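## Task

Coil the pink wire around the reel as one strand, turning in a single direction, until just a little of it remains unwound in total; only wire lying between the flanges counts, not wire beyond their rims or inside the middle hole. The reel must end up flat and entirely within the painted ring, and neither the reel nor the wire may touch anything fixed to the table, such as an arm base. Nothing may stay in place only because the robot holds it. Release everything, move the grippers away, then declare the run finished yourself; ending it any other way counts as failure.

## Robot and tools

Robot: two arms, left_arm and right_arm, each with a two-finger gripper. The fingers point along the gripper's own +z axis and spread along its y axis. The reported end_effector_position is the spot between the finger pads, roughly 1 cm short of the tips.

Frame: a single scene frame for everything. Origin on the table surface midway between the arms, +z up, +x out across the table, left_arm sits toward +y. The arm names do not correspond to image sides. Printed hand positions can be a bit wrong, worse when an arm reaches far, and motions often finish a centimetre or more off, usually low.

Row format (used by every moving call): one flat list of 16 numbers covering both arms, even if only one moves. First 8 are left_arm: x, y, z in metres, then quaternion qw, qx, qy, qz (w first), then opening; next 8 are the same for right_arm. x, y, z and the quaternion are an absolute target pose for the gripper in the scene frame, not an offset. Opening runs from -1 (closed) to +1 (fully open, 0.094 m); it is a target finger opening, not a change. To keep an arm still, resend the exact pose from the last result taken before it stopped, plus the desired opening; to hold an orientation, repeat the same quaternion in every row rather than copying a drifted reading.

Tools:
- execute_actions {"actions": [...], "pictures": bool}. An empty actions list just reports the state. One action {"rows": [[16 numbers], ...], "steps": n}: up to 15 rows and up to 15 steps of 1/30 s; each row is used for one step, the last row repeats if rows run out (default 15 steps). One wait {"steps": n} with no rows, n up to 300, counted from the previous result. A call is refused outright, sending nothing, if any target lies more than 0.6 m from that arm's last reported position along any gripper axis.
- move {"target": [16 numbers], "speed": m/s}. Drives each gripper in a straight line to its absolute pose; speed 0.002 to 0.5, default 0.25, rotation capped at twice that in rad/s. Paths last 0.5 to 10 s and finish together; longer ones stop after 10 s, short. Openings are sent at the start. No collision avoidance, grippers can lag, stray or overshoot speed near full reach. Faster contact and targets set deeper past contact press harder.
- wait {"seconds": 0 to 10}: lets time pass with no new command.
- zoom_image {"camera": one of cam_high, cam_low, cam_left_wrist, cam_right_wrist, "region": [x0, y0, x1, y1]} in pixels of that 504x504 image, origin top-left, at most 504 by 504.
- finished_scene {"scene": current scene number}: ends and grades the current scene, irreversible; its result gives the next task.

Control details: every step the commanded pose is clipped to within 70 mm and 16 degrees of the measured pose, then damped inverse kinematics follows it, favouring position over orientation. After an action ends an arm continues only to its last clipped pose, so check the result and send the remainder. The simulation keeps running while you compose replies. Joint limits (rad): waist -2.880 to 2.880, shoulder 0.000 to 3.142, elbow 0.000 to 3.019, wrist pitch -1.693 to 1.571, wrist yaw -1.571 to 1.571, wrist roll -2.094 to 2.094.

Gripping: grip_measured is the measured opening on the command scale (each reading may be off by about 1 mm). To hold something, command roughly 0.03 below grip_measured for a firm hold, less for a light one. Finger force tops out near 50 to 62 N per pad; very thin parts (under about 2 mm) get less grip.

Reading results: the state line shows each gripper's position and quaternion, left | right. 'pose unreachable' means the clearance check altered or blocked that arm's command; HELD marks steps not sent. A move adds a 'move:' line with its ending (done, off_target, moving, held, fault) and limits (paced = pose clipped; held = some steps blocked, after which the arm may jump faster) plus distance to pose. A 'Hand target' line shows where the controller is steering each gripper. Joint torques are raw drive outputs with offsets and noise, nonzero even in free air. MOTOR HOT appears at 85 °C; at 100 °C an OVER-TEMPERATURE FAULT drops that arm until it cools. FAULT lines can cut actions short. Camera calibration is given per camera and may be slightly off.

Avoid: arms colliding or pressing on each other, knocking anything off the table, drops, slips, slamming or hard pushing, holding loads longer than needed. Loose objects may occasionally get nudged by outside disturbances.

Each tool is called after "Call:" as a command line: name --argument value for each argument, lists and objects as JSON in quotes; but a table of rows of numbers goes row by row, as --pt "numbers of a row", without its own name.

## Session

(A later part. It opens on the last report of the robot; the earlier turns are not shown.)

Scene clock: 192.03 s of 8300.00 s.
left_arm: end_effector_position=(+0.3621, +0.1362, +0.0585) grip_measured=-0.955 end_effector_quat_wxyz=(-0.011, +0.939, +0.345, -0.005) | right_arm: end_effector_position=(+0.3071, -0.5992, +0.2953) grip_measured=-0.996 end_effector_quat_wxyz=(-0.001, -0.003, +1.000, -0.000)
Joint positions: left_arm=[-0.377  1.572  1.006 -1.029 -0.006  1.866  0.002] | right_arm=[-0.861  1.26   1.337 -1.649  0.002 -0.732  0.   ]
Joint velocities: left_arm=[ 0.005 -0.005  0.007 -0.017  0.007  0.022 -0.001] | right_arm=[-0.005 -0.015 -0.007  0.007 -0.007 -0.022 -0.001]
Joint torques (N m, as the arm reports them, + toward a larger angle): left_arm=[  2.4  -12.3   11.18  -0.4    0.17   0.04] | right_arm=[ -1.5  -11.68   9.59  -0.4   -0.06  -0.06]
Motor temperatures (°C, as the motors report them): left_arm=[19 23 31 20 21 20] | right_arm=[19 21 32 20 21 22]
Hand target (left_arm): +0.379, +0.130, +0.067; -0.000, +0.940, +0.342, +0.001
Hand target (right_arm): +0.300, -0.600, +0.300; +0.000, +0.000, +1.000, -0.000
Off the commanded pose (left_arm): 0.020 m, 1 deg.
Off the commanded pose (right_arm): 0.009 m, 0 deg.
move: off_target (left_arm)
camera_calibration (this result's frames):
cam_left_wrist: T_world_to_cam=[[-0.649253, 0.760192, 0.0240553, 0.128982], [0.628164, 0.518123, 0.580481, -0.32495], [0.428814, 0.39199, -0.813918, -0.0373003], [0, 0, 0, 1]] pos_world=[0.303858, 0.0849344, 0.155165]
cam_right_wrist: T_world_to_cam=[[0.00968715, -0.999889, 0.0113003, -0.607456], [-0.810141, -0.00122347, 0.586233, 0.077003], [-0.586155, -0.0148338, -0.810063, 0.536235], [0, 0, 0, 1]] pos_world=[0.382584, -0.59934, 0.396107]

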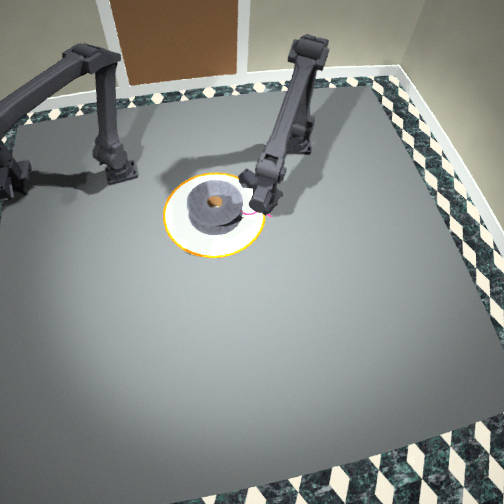

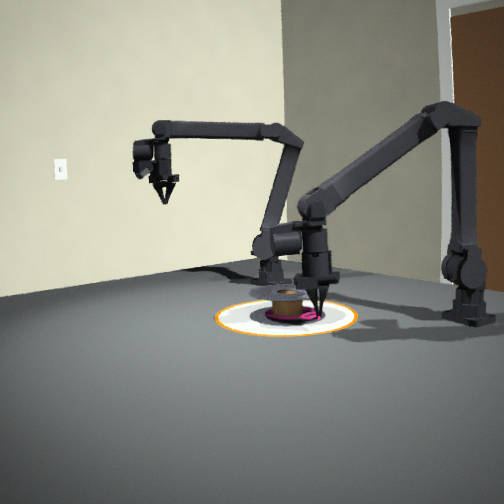

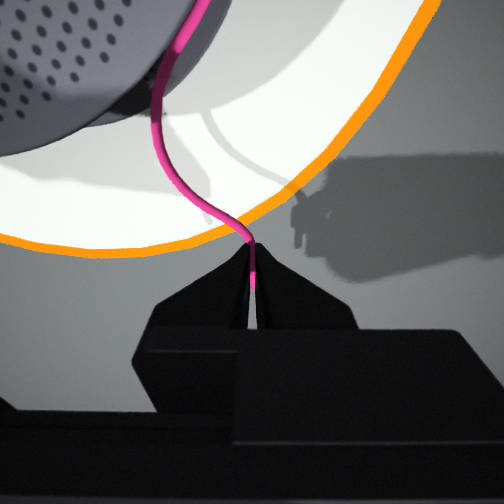

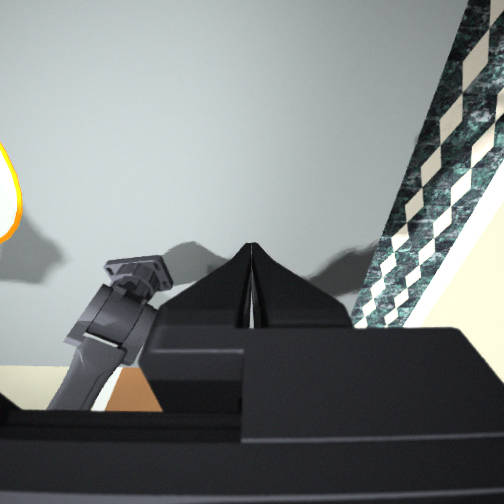

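Call:
move --target '[0.47,0.05,0.065,0,0.97,0.242,0,-0.99,0.30,-0.60,0.30,0,0,1,0,-1]'

Call:
move --target '[0.46,0.04,0.01,0,0.97,0.242,0,-0.99,0.30,-0.60,0.30,0,0,1,0,-1]' --speed 0.1

Call:
move --target '[0.46,0.04,0.01,0,0.97,0.242,0,-0.5,0.30,-0.60,0.30,0,0,1,0,-1]'

Call:
move --target '[0.46,0.04,0.11,0,0.97,0.242,0,-0.3,0.30,-0.60,0.30,0,0,1,0,-1]'

Call:
move --target '[0.46,0.04,0.10,0,-0.174,0.985,0,-0.3,0.30,-0.60,0.30,0,0,1,0,-1]' --speed 0.5

Scene clock: 197.77 s of 8300.00 s.
left_arm: end_effector_position=(+0.4607, +0.0626, +0.0598) grip_measured=-0.955 end_effector_quat_wxyz=(-0.006, +0.967, +0.255, -0.003) | right_arm: end_effector_position=(+0.3071, -0.5992, +0.2953) grip_measured=-0.996 end_effector_quat_wxyz=(-0.001, -0.003, +1.000, -0.000)
Joint positions: left_arm=[-0.392  1.848  1.385 -1.12  -0.003  2.038  0.002] | right_arm=[-0.861  1.26   1.337 -1.649  0.002 -0.732  0.   ]
Joint velocities: left_arm=[-0.005 -0.005  0.012 -0.002 -0.051  0.037 -0.   ] | right_arm=[-0.005 -0.005  0.007 -0.017  0.022 -0.022 -0.001]
Joint torques (N m, as the arm reports them, + toward a larger angle): left_arm=[  0.54 -18.32  11.61  -0.9    0.16   0.08] | right_arm=[ -1.49 -11.71   9.6   -0.41  -0.07  -0.06]
Motor temperatures (°C, as the motors report them): left_arm=[19 23 32 20 21 20] | right_arm=[19 21 32 20 21 22]
Hand target (left_arm): +0.468, +0.050, +0.067; +0.000, +0.970, +0.242, -0.000
Hand target (right_arm): +0.300, -0.600, +0.300; +0.000, +0.000, +1.000, -0.000
Off the commanded pose (left_arm): 0.016 m, 2 deg.
Off the commanded pose (right_arm): 0.009 m, 0 deg.
After step 90, 1.67 s passed at rest.
move: off_target (left_arm)
camera_calibration (this result's frames):
cam_left_wrist: T_world_to_cam=[[-0.496494, 0.867959, 0.0118571, 0.172543], [0.710585, 0.39855, 0.57985, -0.380042], [0.498561, 0.296317, -0.814637, -0.0757609], [0, 0, 0, 1]] pos_world=[0.39349, 0.0241544, 0.156604]
cam_right_wrist: T_world_to_cam=[[0.00968715, -0.999889, 0.0113003, -0.607456], [-0.810141, -0.00122347, 0.586233, 0.077003], [-0.586155, -0.0148338, -0.810063, 0.536235], [0, 0, 0, 1]] pos_world=[0.382584, -0.59934, 0.396107]

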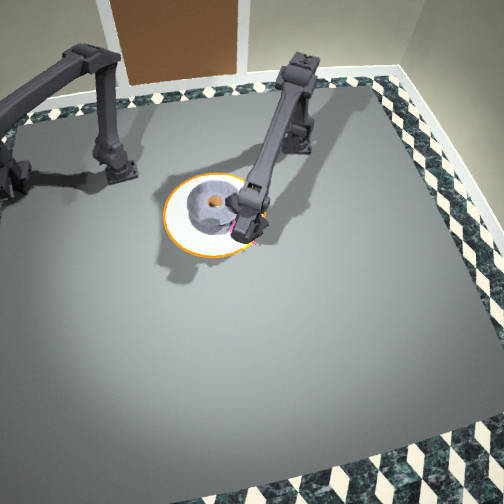

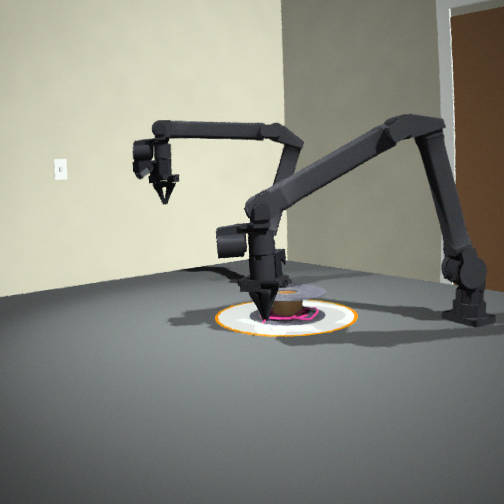

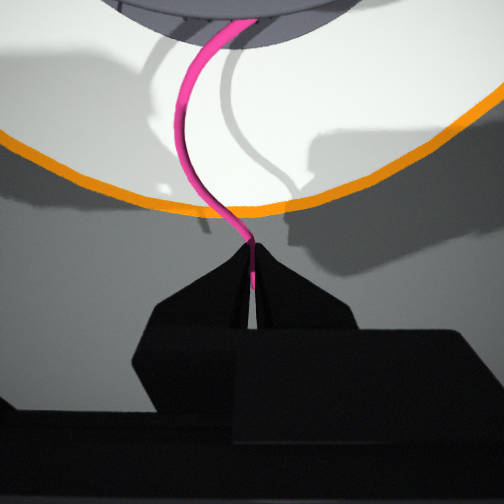

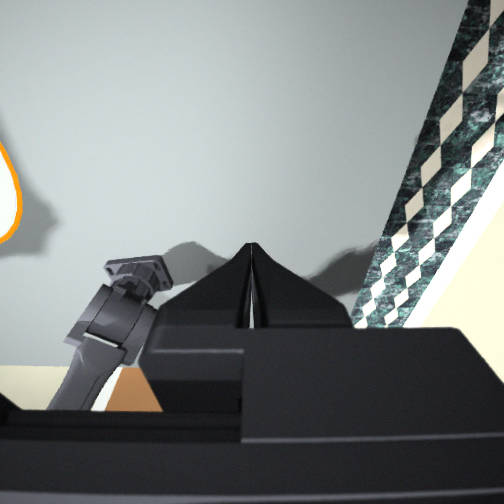

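Scene clock: 198.67 s of 8300.00 s.
left_arm: end_effector_position=(+0.4656, +0.0427, +0.0222) grip_measured=-0.955 end_effector_quat_wxyz=(+0.004, +0.970, +0.243, +0.005) | right_arm: end_effector_position=(+0.3071, -0.5992, +0.2953) grip_measured=-0.996 end_effector_quat_wxyz=(-0.001, -0.003, +1.000, -0.000)
Joint positions: left_arm=[-0.418  1.916  1.378 -1.021 -0.003  2.038  0.002] | right_arm=[-0.861  1.26   1.337 -1.649  0.002 -0.732  0.   ]
Joint velocities: left_arm=[-0.005 -0.005  0.002  0.012  0.081 -0.007  0.001] | right_arm=[-0.005  0.005 -0.017  0.002  0.037 -0.022  0.   ]
Joint torques (N m, as the arm reports them, + toward a larger angle): left_arm=[  0.51 -19.01   6.84   0.49   0.13  -0.18] | right_arm=[ -1.54 -11.65   9.6   -0.41  -0.06  -0.06]
Motor temperatures (°C, as the motors report them): left_arm=[19 23 32 20 21 20] | right_arm=[19 21 32 20 21 22]
Hand target (left_arm): +0.460, +0.040, +0.010; +0.000, +0.970, +0.242, -0.000
Hand target (right_arm): +0.300, -0.600, +0.300; +0.000, +0.000, +1.000, -0.000
Off the commanded pose (left_arm): 0.014 m, 1 deg.
Off the commanded pose (right_arm): 0.009 m, 0 deg.
move: off_target (left_arm)
camera_calibration (this result's frames):
cam_left_wrist: T_world_to_cam=[[-0.474168, 0.880378, -0.00997241, 0.182236], [0.709312, 0.388693, 0.588043, -0.35293], [0.521576, 0.271757, -0.808768, -0.112772], [0, 0, 0, 1]] pos_world=[0.395567, 0.00739166, 0.118149]
cam_right_wrist: T_world_to_cam=[[0.00968715, -0.999889, 0.0113003, -0.607456], [-0.810141, -0.00122347, 0.586233, 0.077003], [-0.586155, -0.0148338, -0.810063, 0.536235], [0, 0, 0, 1]] pos_world=[0.382584, -0.59934, 0.396107]

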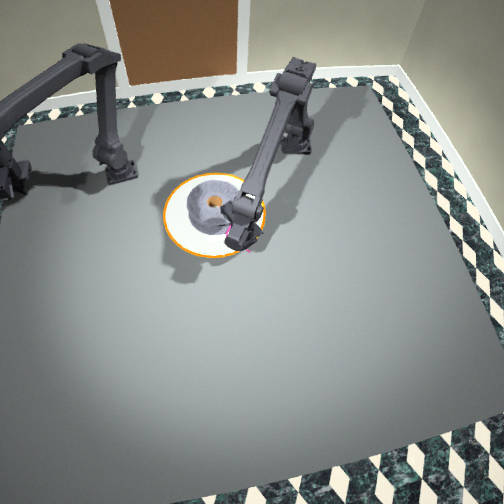

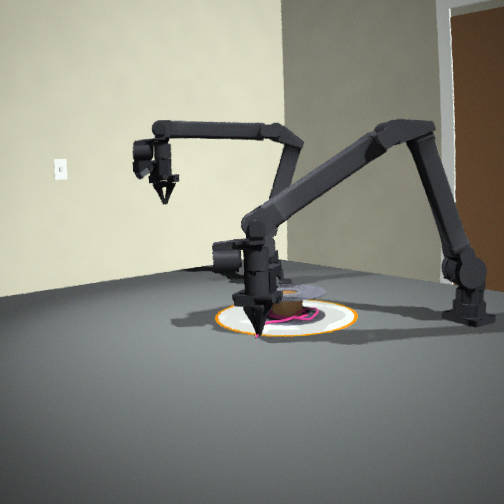

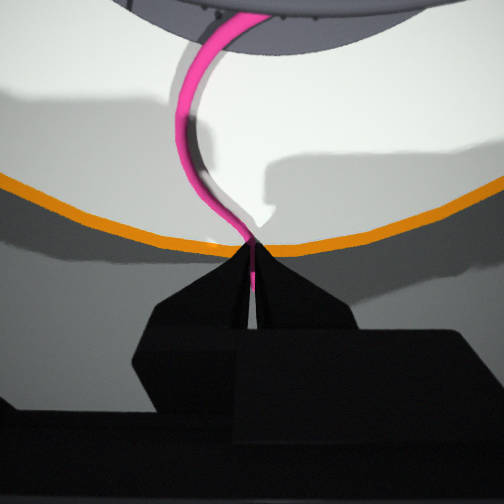

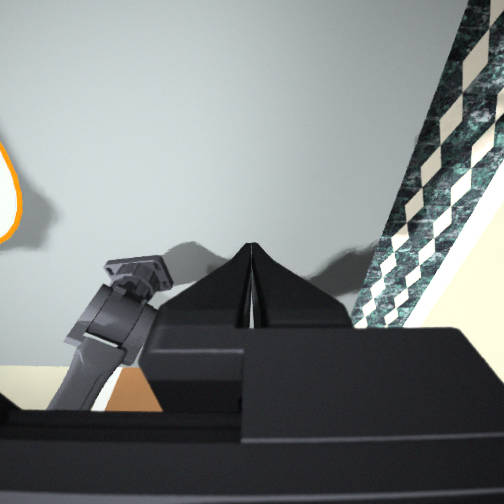

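Scene clock: 199.37 s of 8300.00 s.
left_arm: end_effector_position=(+0.4656, +0.0428, +0.0228) grip_measured=-0.503 end_effector_quat_wxyz=(+0.004, +0.970, +0.243, +0.005) | right_arm: end_effector_position=(+0.3071, -0.5992, +0.2953) grip_measured=-0.996 end_effector_quat_wxyz=(-0.001, -0.003, +1.000, -0.000)
Joint positions: left_arm=[-0.418  1.915  1.378 -1.021 -0.003  2.038  0.023] | right_arm=[-0.861  1.26   1.337 -1.649  0.002 -0.732  0.   ]
Joint velocities: left_arm=[-0.015 -0.005 -0.002 -0.002 -0.081 -0.007 -0.001] | right_arm=[-0.015 -0.005  0.002  0.012  0.022  0.007 -0.001]
Joint torques (N m, as the arm reports them, + toward a larger angle): left_arm=[  0.67 -18.73   6.55   0.62   0.13  -0.19] | right_arm=[ -1.53 -11.69   9.59  -0.4   -0.06  -0.06]
Motor temperatures (°C, as the motors report them): left_arm=[19 24 31 20 21 20] | right_arm=[19 21 32 20 21 22]
Hand target (left_arm): +0.460, +0.040, +0.010; -0.000, +0.970, +0.242, -0.000
Hand target (right_arm): +0.300, -0.600, +0.300; +0.000, +0.000, +1.000, -0.000
Off the commanded pose (left_arm): 0.014 m, 1 deg.
Off the commanded pose (right_arm): 0.009 m, 0 deg.
move: off_target (left_arm)
camera_calibration (this result's frames):
cam_left_wrist: T_world_to_cam=[[-0.474167, 0.880377, -0.0101426, 0.182159], [0.708997, 0.388642, 0.588456, -0.353166], [0.522005, 0.271835, -0.808466, -0.112516], [0, 0, 0, 1]] pos_world=[0.395501, 0.00747283, 0.118705]
cam_right_wrist: T_world_to_cam=[[0.00968715, -0.999889, 0.0113003, -0.607456], [-0.810141, -0.00122347, 0.586233, 0.077003], [-0.586155, -0.0148338, -0.810063, 0.536235], [0, 0, 0, 1]] pos_world=[0.382584, -0.59934, 0.396107]

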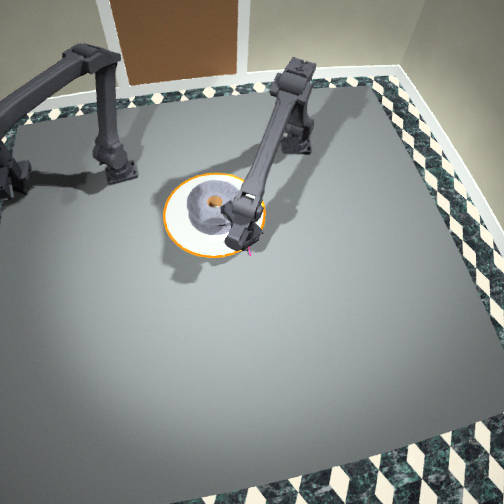

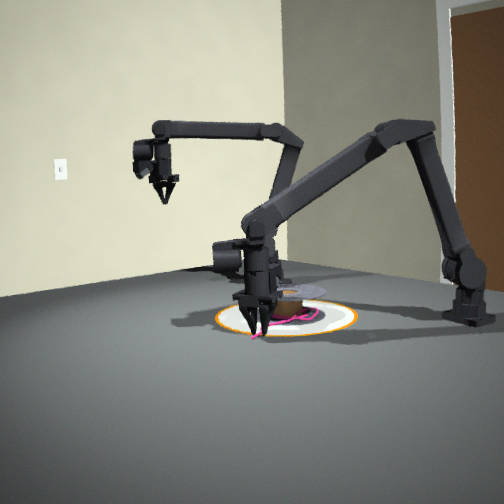

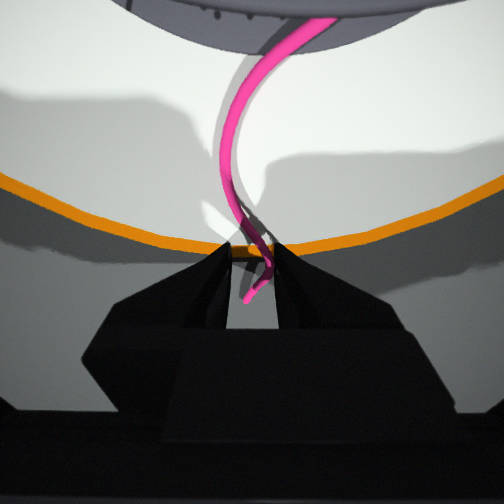

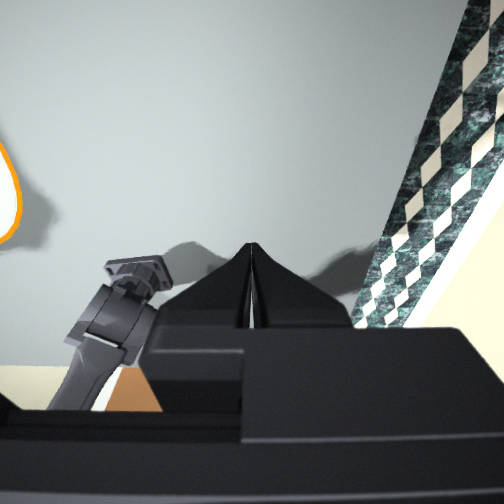

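Scene clock: 200.23 s of 8300.00 s.
left_arm: end_effector_position=(+0.4534, +0.0515, +0.1027) grip_measured=-0.303 end_effector_quat_wxyz=(-0.005, +0.970, +0.243, -0.002) | right_arm: end_effector_position=(+0.3071, -0.5992, +0.2953) grip_measured=-0.996 end_effector_quat_wxyz=(-0.001, -0.003, +1.000, -0.000)
Joint positions: left_arm=[-0.418  1.802  1.441 -1.219 -0.003  2.038  0.033] | right_arm=[-0.861  1.26   1.337 -1.649  0.002 -0.732  0.   ]
Joint velocities: left_arm=[-0.015  0.005  0.007  0.002 -0.066  0.066 -0.001] | right_arm=[ 0.005 -0.015 -0.007 -0.017  0.022  0.022 -0.001]
Joint torques (N m, as the arm reports them, + toward a larger angle): left_arm=[  0.65 -18.44  11.4   -0.93   0.12  -0.19] | right_arm=[ -1.54 -11.66   9.59  -0.39  -0.06  -0.06]
Motor temperatures (°C, as the motors report them): left_arm=[19 24 32 20 21 20] | right_arm=[19 21 32 20 21 22]
Hand target (left_arm): +0.458, +0.041, +0.110; +0.000, +0.970, +0.242, +0.000
Hand target (right_arm): +0.300, -0.600, +0.300; +0.000, +0.000, +1.000, -0.000
Off the commanded pose (left_arm): 0.015 m, 1 deg.
Off the commanded pose (right_arm): 0.009 m, 0 deg.
move: off_target (left_arm)
camera_calibration (this result's frames):
cam_left_wrist: T_world_to_cam=[[-0.47417, 0.880379, 0.00980997, 0.1675], [0.719454, 0.381026, 0.580694, -0.398413], [0.507493, 0.282406, -0.814063, -0.0373208], [0, 0, 0, 1]] pos_world=[0.385003, 0.0148815, 0.199332]
cam_right_wrist: T_world_to_cam=[[0.00968715, -0.999889, 0.0113003, -0.607456], [-0.810141, -0.00122347, 0.586233, 0.077003], [-0.586155, -0.0148338, -0.810063, 0.536235], [0, 0, 0, 1]] pos_world=[0.382584, -0.59934, 0.396107]

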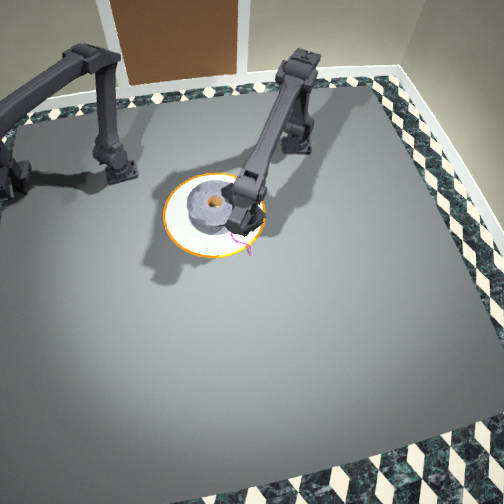

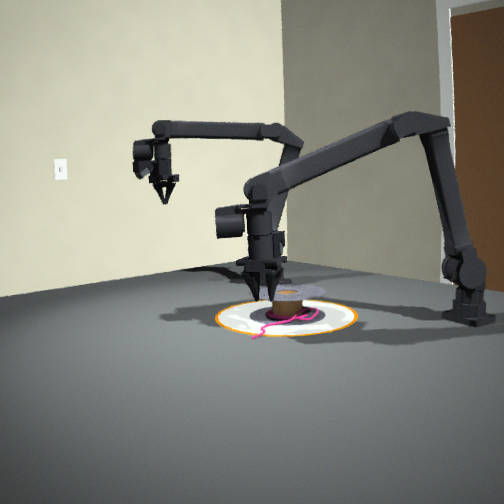

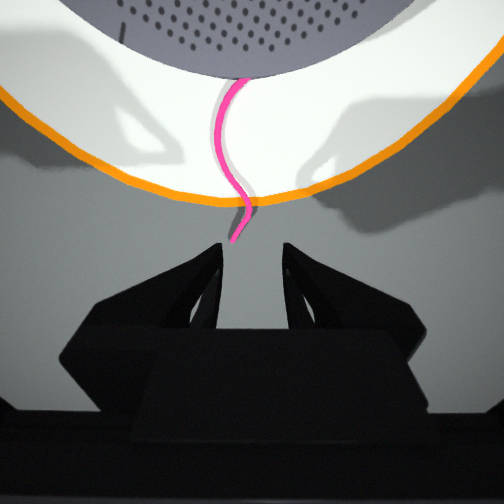

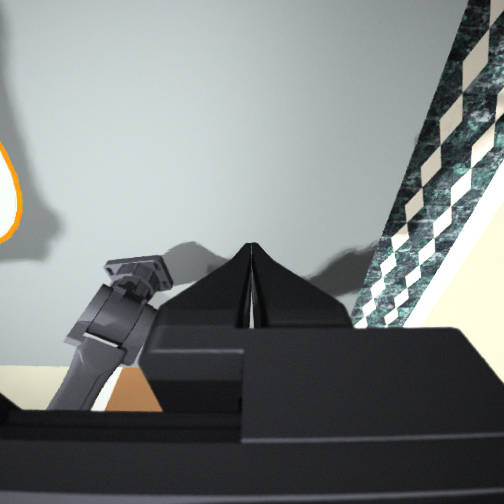

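Scene clock: 204.00 s of 8300.00 s.
left_arm: end_effector_position=(+0.4526, +0.0504, +0.1021) grip_measured=-0.303 end_effector_quat_wxyz=(-0.005, -0.170, +0.985, +0.002) | right_arm: end_effector_position=(+0.3071, -0.5992, +0.2953) grip_measured=-0.996 end_effector_quat_wxyz=(-0.001, -0.003, +1.000, -0.000)
Joint positions: left_arm=[-0.418  1.804  1.441 -1.219  0.004 -0.954  0.033] | right_arm=[-0.861  1.26   1.337 -1.649  0.002 -0.732  0.   ]
Joint velocities: left_arm=[-0.015 -0.005 -0.007 -0.017 -0.022 -0.125 -0.001] | right_arm=[-0.015 -0.005 -0.012 -0.002 -0.066 -0.007 -0.   ]
Joint torques (N m, as the arm reports them, + toward a larger angle): left_arm=[  0.63 -17.39  10.73   0.22  -0.24  -0.27] | right_arm=[ -1.51 -11.64   9.59  -0.39  -0.06  -0.06]
Motor temperatures (°C, as the motors report them): left_arm=[19 24 32 20 21 20] | right_arm=[19 21 32 20 21 22]
Hand target (left_arm): +0.460, +0.040, +0.100; -0.000, -0.174, +0.985, -0.000
Hand target (right_arm): +0.300, -0.600, +0.300; +0.000, +0.000, +1.000, -0.000
Off the commanded pose (left_arm): 0.013 m, 1 deg.
Off the commanded pose (right_arm): 0.009 m, 0 deg.
move: off_target (left_arm)
camera_calibration (this result's frames):
cam_left_wrist: T_world_to_cam=[[0.337602, -0.941263, -0.00697206, -0.105755], [-0.758842, -0.276541, 0.589648, 0.304216], [-0.556942, -0.193775, -0.80763, 0.468025], [0, 0, 0, 1]] pos_world=[0.527218, 0.0752764, 0.197873]
cam_right_wrist: T_world_to_cam=[[0.00968715, -0.999889, 0.0113003, -0.607456], [-0.810141, -0.00122347, 0.586233, 0.077003], [-0.586155, -0.0148338, -0.810063, 0.536235], [0, 0, 0, 1]] pos_world=[0.382584, -0.59934, 0.396107]

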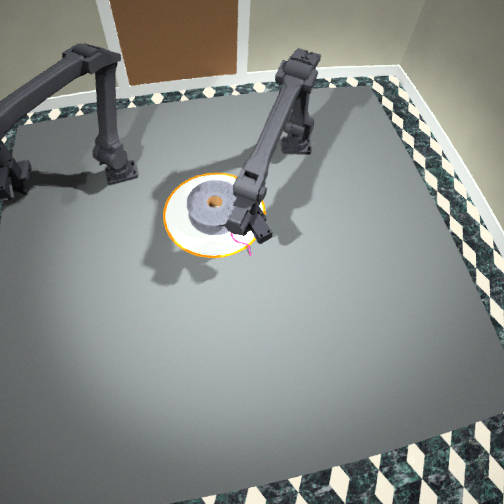

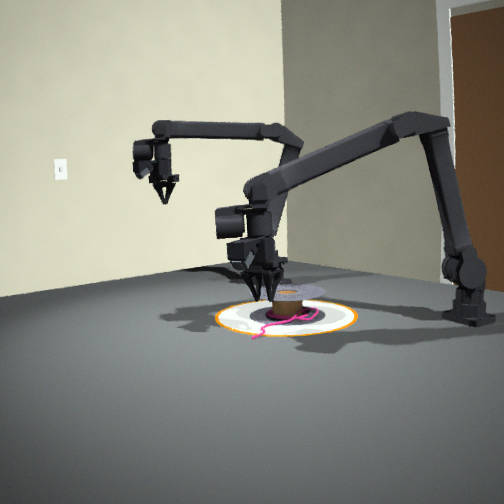

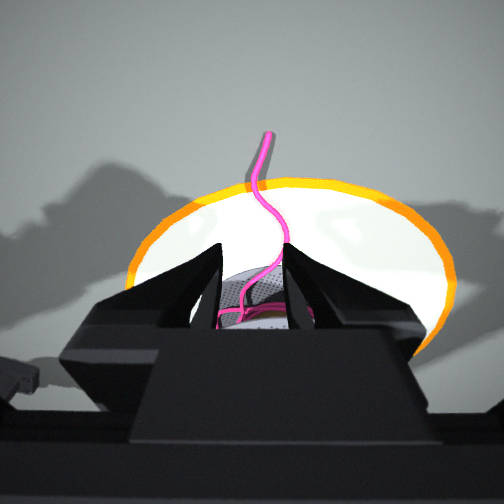

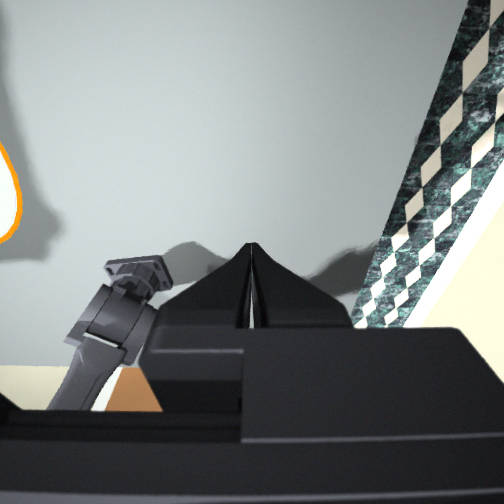

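Call:
move --target '[0.482,0.052,0.004,0,-0.03,0.9995,0,-0.3,0.30,-0.60,0.30,0,0,1,0,-1]' --speed 0.1

Scene clock: 209.00 s of 8300.00 s.
left_arm: end_effector_position=(+0.4830, +0.0432, +0.0226) grip_measured=-0.303 end_effector_quat_wxyz=(+0.008, -0.034, +0.999, -0.008) | right_arm: end_effector_position=(+0.3071, -0.5992, +0.2953) grip_measured=-0.996 end_effector_quat_wxyz=(-0.001, -0.003, +1.000, -0.000)
Joint positions: left_arm=[-0.397  1.941  1.419 -1.026  0.003 -0.66   0.033] | right_arm=[-0.861  1.26   1.337 -1.649  0.002 -0.732  0.   ]
Joint velocities: left_arm=[-0.005 -0.005 -0.007  0.002 -0.11   0.081 -0.001] | right_arm=[ 0.005  0.005 -0.007  0.007  0.037  0.037  0.001]
Joint torques (N m, as the arm reports them, + toward a larger angle): left_arm=[  2.22 -18.53   6.68   0.75  -0.22   0.06] | right_arm=[ -1.51 -11.67   9.59  -0.4   -0.06  -0.06]
Motor temperatures (°C, as the motors report them): left_arm=[19 24 32 20 21 20] | right_arm=[19 21 32 20 21 22]
Hand target (left_arm): +0.483, +0.051, +0.004; +0.000, -0.030, +1.000, +0.000
Hand target (right_arm): +0.300, -0.600, +0.300; +0.000, +0.000, +1.000, -0.000
Off the commanded pose (left_arm): 0.021 m, 1 deg.
Off the commanded pose (right_arm): 0.009 m, 0 deg.
After step 90, 0.20 s passed at rest.
move: off_target (left_arm)
camera_calibration (this result's frames):
cam_left_wrist: T_world_to_cam=[[0.0706464, -0.997375, 0.0158775, 0.00742204], [-0.821117, -0.0491093, 0.568644, 0.392854], [-0.566371, -0.0532099, -0.822431, 0.418147], [0, 0, 0, 1]] pos_world=[0.558881, 0.0489449, 0.120385]
cam_right_wrist: T_world_to_cam=[[0.00968715, -0.999889, 0.0113003, -0.607456], [-0.810141, -0.00122347, 0.586233, 0.077003], [-0.586155, -0.0148338, -0.810063, 0.536235], [0, 0, 0, 1]] pos_world=[0.382584, -0.59934, 0.396107]

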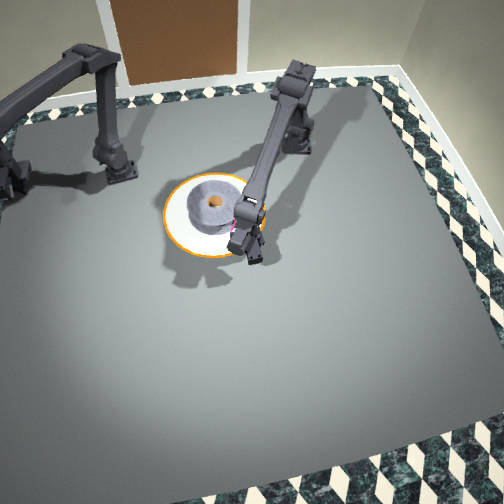

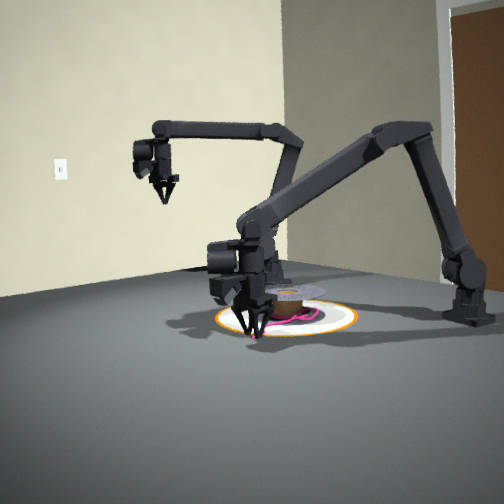

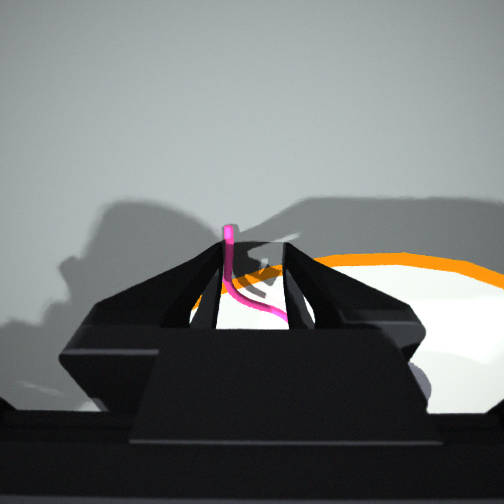

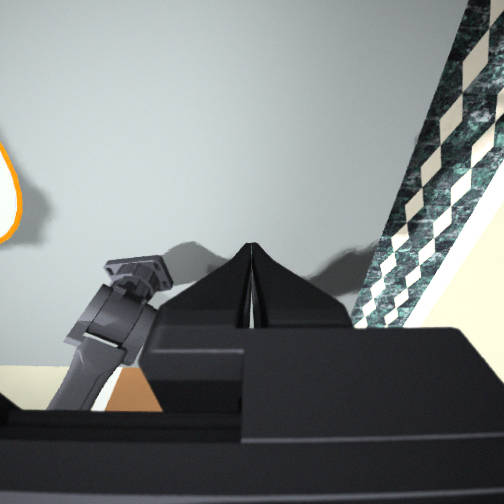

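Call:
move --target '[0.482,0.052,0.000,0,-0.03,0.9995,0,-0.99,0.30,-0.60,0.30,0,0,1,0,-1]'

Call:
move --target '[0.48,-0.03,0.075,0,0.26,0.966,0,-0.99,0.30,-0.60,0.30,0,0,1,0,-1]'

Call:
move --target '[0.455,-0.12,0.07,0,0.5,0.866,0,-0.99,0.30,-0.60,0.30,0,0,1,0,-1]'

Call:
move --target '[0.39,-0.165,0.065,0,0.766,0.643,0,-0.99,0.30,-0.60,0.30,0,0,1,0,-1]' --speed 0.2

Scene clock: 215.90 s of 8300.00 s.
left_arm: end_effector_position=(+0.4829, +0.0432, +0.0222) grip_measured=-0.955 end_effector_quat_wxyz=(+0.009, -0.032, +0.999, -0.008) | right_arm: end_effector_position=(+0.3071, -0.5992, +0.2953) grip_measured=-0.996 end_effector_quat_wxyz=(-0.001, -0.003, +1.000, -0.000)
Joint positions: left_arm=[-0.397  1.941  1.418 -1.024  0.003 -0.656  0.002] | right_arm=[-0.861  1.26   1.337 -1.649  0.002 -0.732  0.   ]
Joint velocities: left_arm=[-0.015 -0.005 -0.002 -0.002  0.051 -0.037 -0.   ] | right_arm=[ 0.005 -0.005  0.007 -0.002 -0.007  0.007 -0.   ]
Joint torques (N m, as the arm reports them, + toward a larger angle): left_arm=[  2.3  -18.33   6.06   1.2   -0.23   0.06] | right_arm=[ -1.53 -11.71   9.59  -0.39  -0.06  -0.06]
Motor temperatures (°C, as the motors report them): left_arm=[19 25 31 20 21 20] | right_arm=[19 21 32 20 21 22]
Hand target (left_arm): +0.482, +0.052, +0.000; -0.000, -0.030, +1.000, +0.000
Hand target (right_arm): +0.300, -0.600, +0.300; +0.000, +0.000, +1.000, -0.000
Off the commanded pose (left_arm): 0.024 m, 1 deg.
Off the commanded pose (right_arm): 0.009 m, 0 deg.
After step 90, 3.20 s passed at rest.
move: off_target (left_arm)
camera_calibration (this result's frames):
cam_left_wrist: T_world_to_cam=[[0.0672117, -0.997606, 0.0162899, 0.00910648], [-0.82167, -0.0460819, 0.568098, 0.393196], [-0.565987, -0.0515677, -0.8228, 0.417577], [0, 0, 0, 1]] pos_world=[0.558808, 0.0487374, 0.12006]
cam_right_wrist: T_world_to_cam=[[0.00968715, -0.999889, 0.0113003, -0.607456], [-0.810141, -0.00122347, 0.586233, 0.077003], [-0.586155, -0.0148338, -0.810063, 0.536235], [0, 0, 0, 1]] pos_world=[0.382584, -0.59934, 0.396107]

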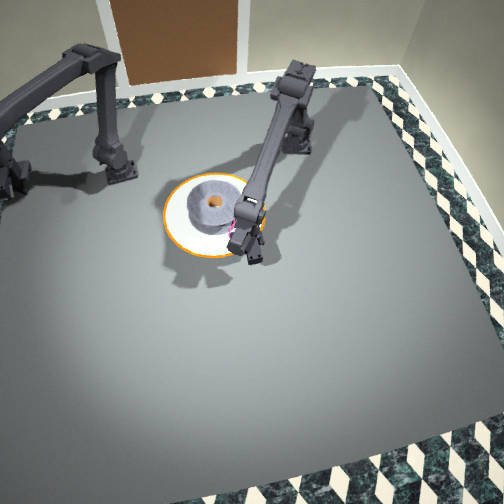

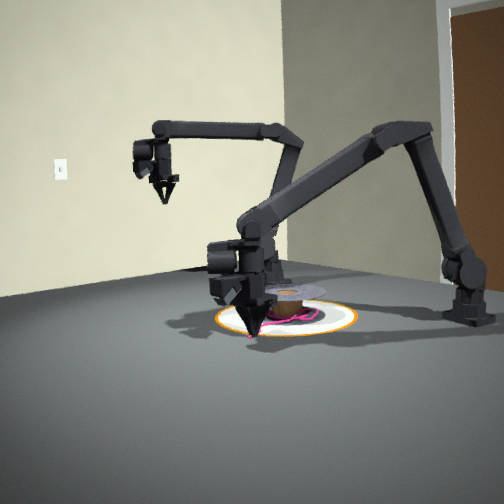

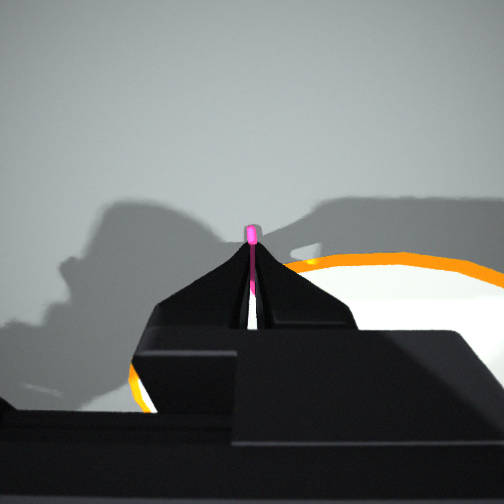

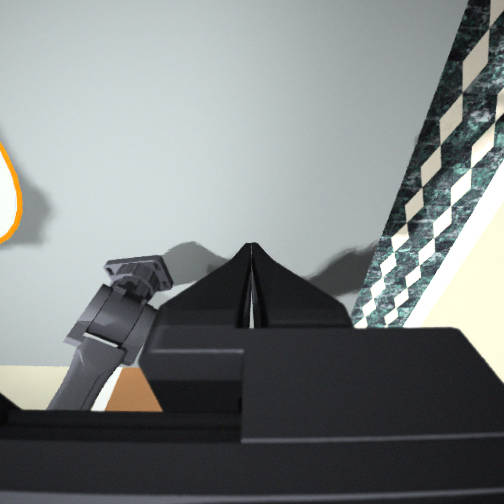

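Scene clock: 217.63 s of 8300.00 s.
left_arm: end_effector_position=(+0.4687, -0.0166, +0.0708) grip_measured=-0.955 end_effector_quat_wxyz=(-0.006, +0.248, +0.969, +0.001) | right_arm: end_effector_position=(+0.3071, -0.5992, +0.2953) grip_measured=-0.996 end_effector_quat_wxyz=(-0.001, -0.003, +1.000, -0.000)
Joint positions: left_arm=[-0.496  1.965  1.597 -1.215  0.003 -0.191  0.002] | right_arm=[-0.861  1.26   1.337 -1.649  0.002 -0.732  0.   ]
Joint velocities: left_arm=[-0.005 -0.005 -0.012  0.002 -0.037  0.051 -0.   ] | right_arm=[-0.005 -0.015 -0.002  0.012 -0.007 -0.037  0.001]
Joint torques (N m, as the arm reports them, + toward a larger angle): left_arm=[  0.73 -20.18  12.84  -0.73  -0.13   0.06] | right_arm=[ -1.5  -11.67   9.59  -0.39  -0.06  -0.06]
Motor temperatures (°C, as the motors report them): left_arm=[19 25 31 20 21 20] | right_arm=[19 21 32 20 21 22]
Hand target (left_arm): +0.478, -0.029, +0.076; -0.000, +0.260, +0.966, -0.001
Hand target (right_arm): +0.300, -0.600, +0.300; +0.000, +0.000, +1.000, -0.000
Off the commanded pose (left_arm): 0.018 m, 2 deg.
Off the commanded pose (right_arm): 0.009 m, 0 deg.
move: off_target (left_arm)
camera_calibration (this result's frames):
cam_left_wrist: T_world_to_cam=[[-0.476903, -0.878956, 0.00020399, 0.207783], [-0.708427, 0.384515, 0.591844, 0.303568], [-0.520283, 0.282108, -0.806052, 0.429368], [0, 0, 0, 1]] pos_world=[0.537542, -0.0552229, 0.166386]
cam_right_wrist: T_world_to_cam=[[0.00968715, -0.999889, 0.0113003, -0.607456], [-0.810141, -0.00122347, 0.586233, 0.077003], [-0.586155, -0.0148338, -0.810063, 0.536235], [0, 0, 0, 1]] pos_world=[0.382584, -0.59934, 0.396107]

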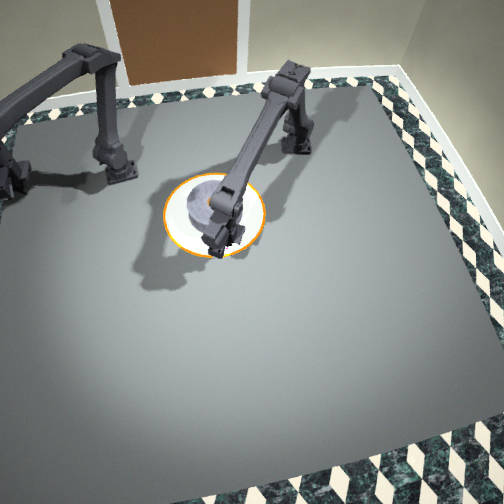

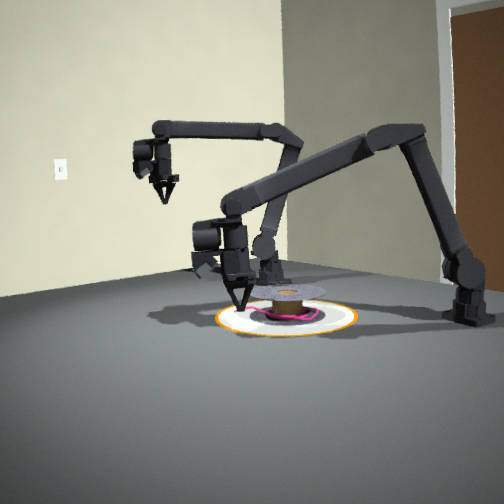

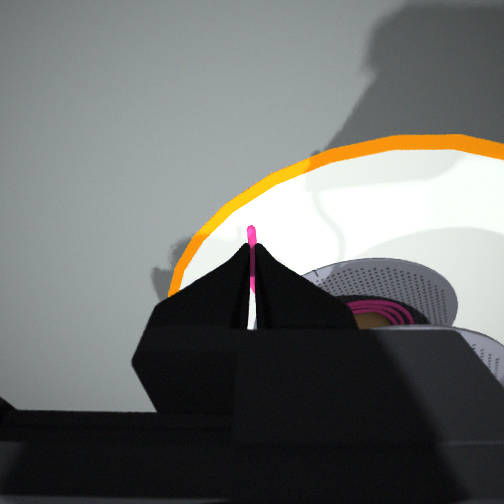

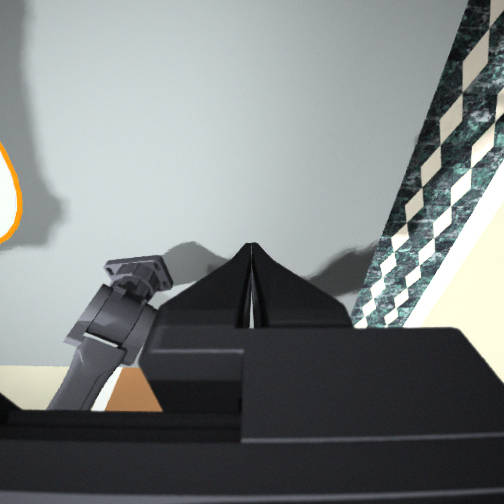

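Scene clock: 219.23 s of 8300.00 s.
left_arm: end_effector_position=(+0.4456, -0.1067, +0.0655) grip_measured=-0.955 end_effector_quat_wxyz=(-0.007, +0.490, +0.872, +0.001) | right_arm: end_effector_position=(+0.3071, -0.5992, +0.2953) grip_measured=-0.996 end_effector_quat_wxyz=(-0.001, -0.003, +1.000, -0.000)
Joint positions: left_arm=[-0.63   2.088  1.783 -1.28   0.003  0.199  0.002] | right_arm=[-0.861  1.26   1.337 -1.649  0.002 -0.732  0.   ]
Joint velocities: left_arm=[-0.015 -0.005 -0.012 -0.007 -0.022  0.081 -0.001] | right_arm=[-0.005 -0.005 -0.007 -0.017 -0.037 -0.051 -0.001]
Joint torques (N m, as the arm reports them, + toward a larger angle): left_arm=[  0.86 -21.92  13.32  -0.79  -0.05   0.07] | right_arm=[ -1.52 -11.67   9.59  -0.4   -0.06  -0.06]
Motor temperatures (°C, as the motors report them): left_arm=[19 25 32 20 21 20] | right_arm=[19 21 32 20 21 22]
Hand target (left_arm): +0.453, -0.119, +0.071; +0.000, +0.500, +0.866, -0.001
Hand target (right_arm): +0.300, -0.600, +0.300; +0.000, +0.000, +1.000, -0.000
Off the commanded pose (left_arm): 0.017 m, 2 deg.
Off the commanded pose (right_arm): 0.009 m, 0 deg.
move: off_target (left_arm)
camera_calibration (this result's frames):
cam_left_wrist: T_world_to_cam=[[-0.852543, -0.52263, 0.00539016, 0.322648], [-0.418104, 0.68815, 0.592991, 0.22787], [-0.313624, 0.503297, -0.805191, 0.369966], [0, 0, 0, 1]] pos_world=[0.486374, -0.174386, 0.161029]
cam_right_wrist: T_world_to_cam=[[0.00968715, -0.999889, 0.0113003, -0.607456], [-0.810141, -0.00122347, 0.586233, 0.077003], [-0.586155, -0.0148338, -0.810063, 0.536235], [0, 0, 0, 1]] pos_world=[0.382584, -0.59934, 0.396107]

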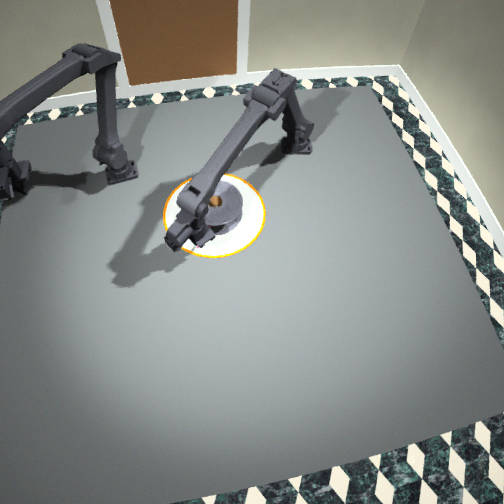

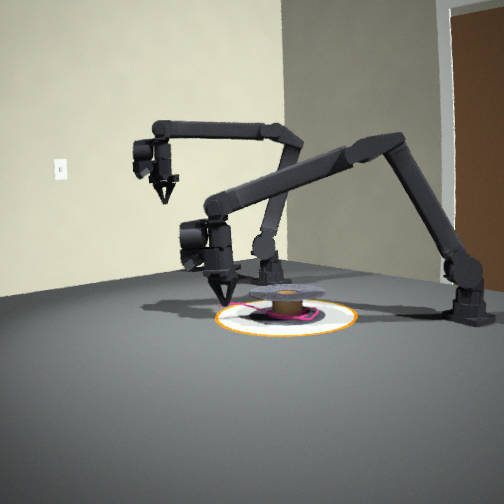

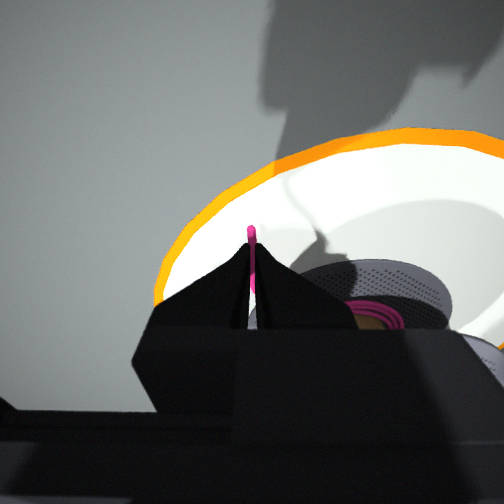

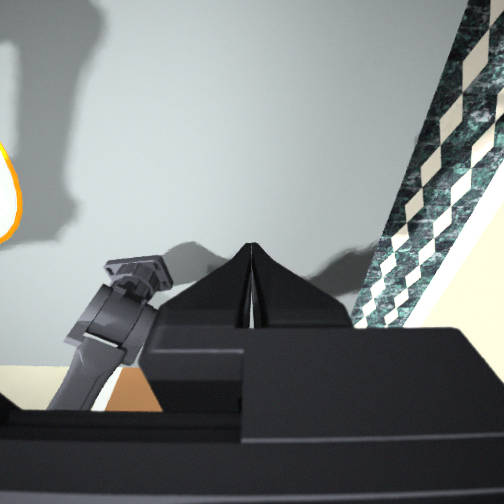

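Scene clock: 221.53 s of 8300.00 s.
left_arm: end_effector_position=(+0.3877, -0.1540, +0.0655) grip_measured=-0.955 end_effector_quat_wxyz=(-0.007, +0.757, +0.653, -0.001) | right_arm: end_effector_position=(+0.3071, -0.5992, +0.2953) grip_measured=-0.996 end_effector_quat_wxyz=(-0.001, -0.003, +1.000, -0.000)
Joint positions: left_arm=[-0.749  2.088  1.783 -1.28   0.003  0.775  0.002] | right_arm=[-0.861  1.26   1.337 -1.649  0.002 -0.732  0.   ]
Joint velocities: left_arm=[-0.005 -0.005  0.007  0.002 -0.037 -0.051  0.   ] | right_arm=[ 0.005 -0.005 -0.012  0.002  0.066  0.022  0.001]
Joint torques (N m, as the arm reports them, + toward a larger angle): left_arm=[  0.67 -22.93  10.73   0.13  -0.01   0.08] | right_arm=[ -1.52 -11.72   9.6   -0.4   -0.06  -0.06]
Motor temperatures (°C, as the motors report them): left_arm=[19 25 32 20 21 20] | right_arm=[19 21 32 20 21 22]
Hand target (left_arm): +0.389, -0.165, +0.065; -0.000, +0.766, +0.643, -0.001
Hand target (right_arm): +0.300, -0.600, +0.300; +0.000, +0.000, +1.000, -0.000
Off the commanded pose (left_arm): 0.011 m, 2 deg.
Off the commanded pose (right_arm): 0.009 m, 0 deg.
move: off_target (left_arm)
camera_calibration (this result's frames):
cam_left_wrist: T_world_to_cam=[[-0.989477, 0.144196, 0.0119899, 0.403872], [0.123561, 0.798938, 0.588584, 0.043545], [0.0752921, 0.583871, -0.808347, 0.237436], [0, 0, 0, 1]] pos_world=[0.376365, -0.231658, 0.161458]
cam_right_wrist: T_world_to_cam=[[0.00968715, -0.999889, 0.0113003, -0.607456], [-0.810141, -0.00122347, 0.586233, 0.077003], [-0.586155, -0.0148338, -0.810063, 0.536235], [0, 0, 0, 1]] pos_world=[0.382584, -0.59934, 0.396107]

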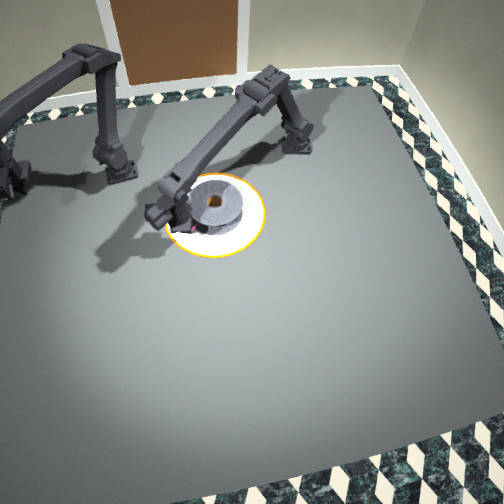

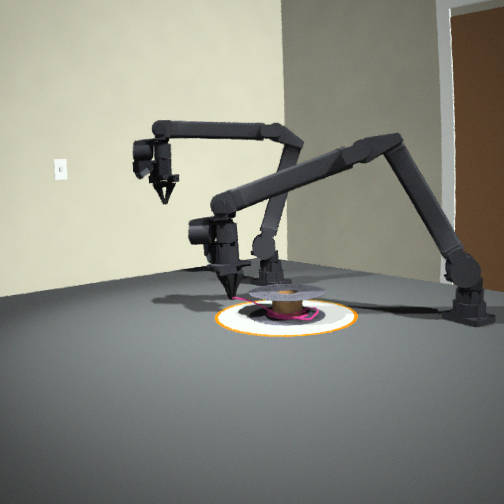

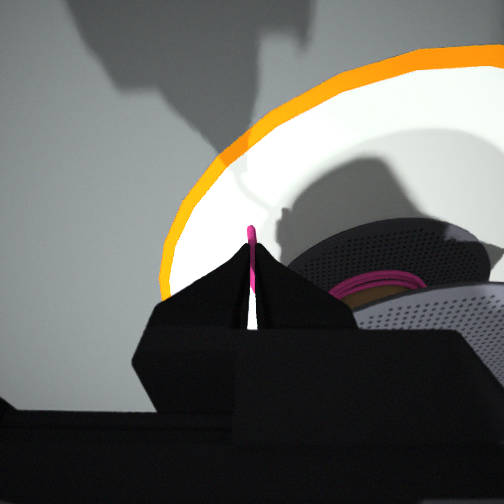

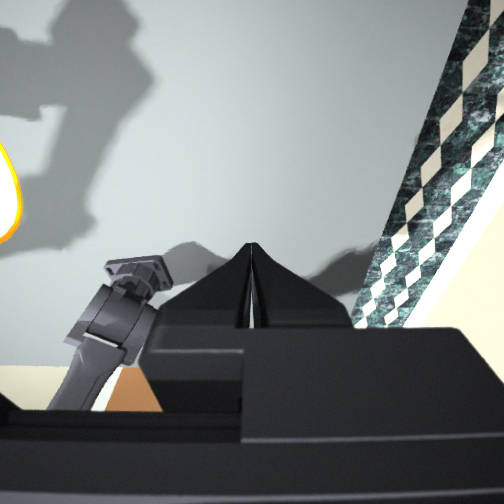

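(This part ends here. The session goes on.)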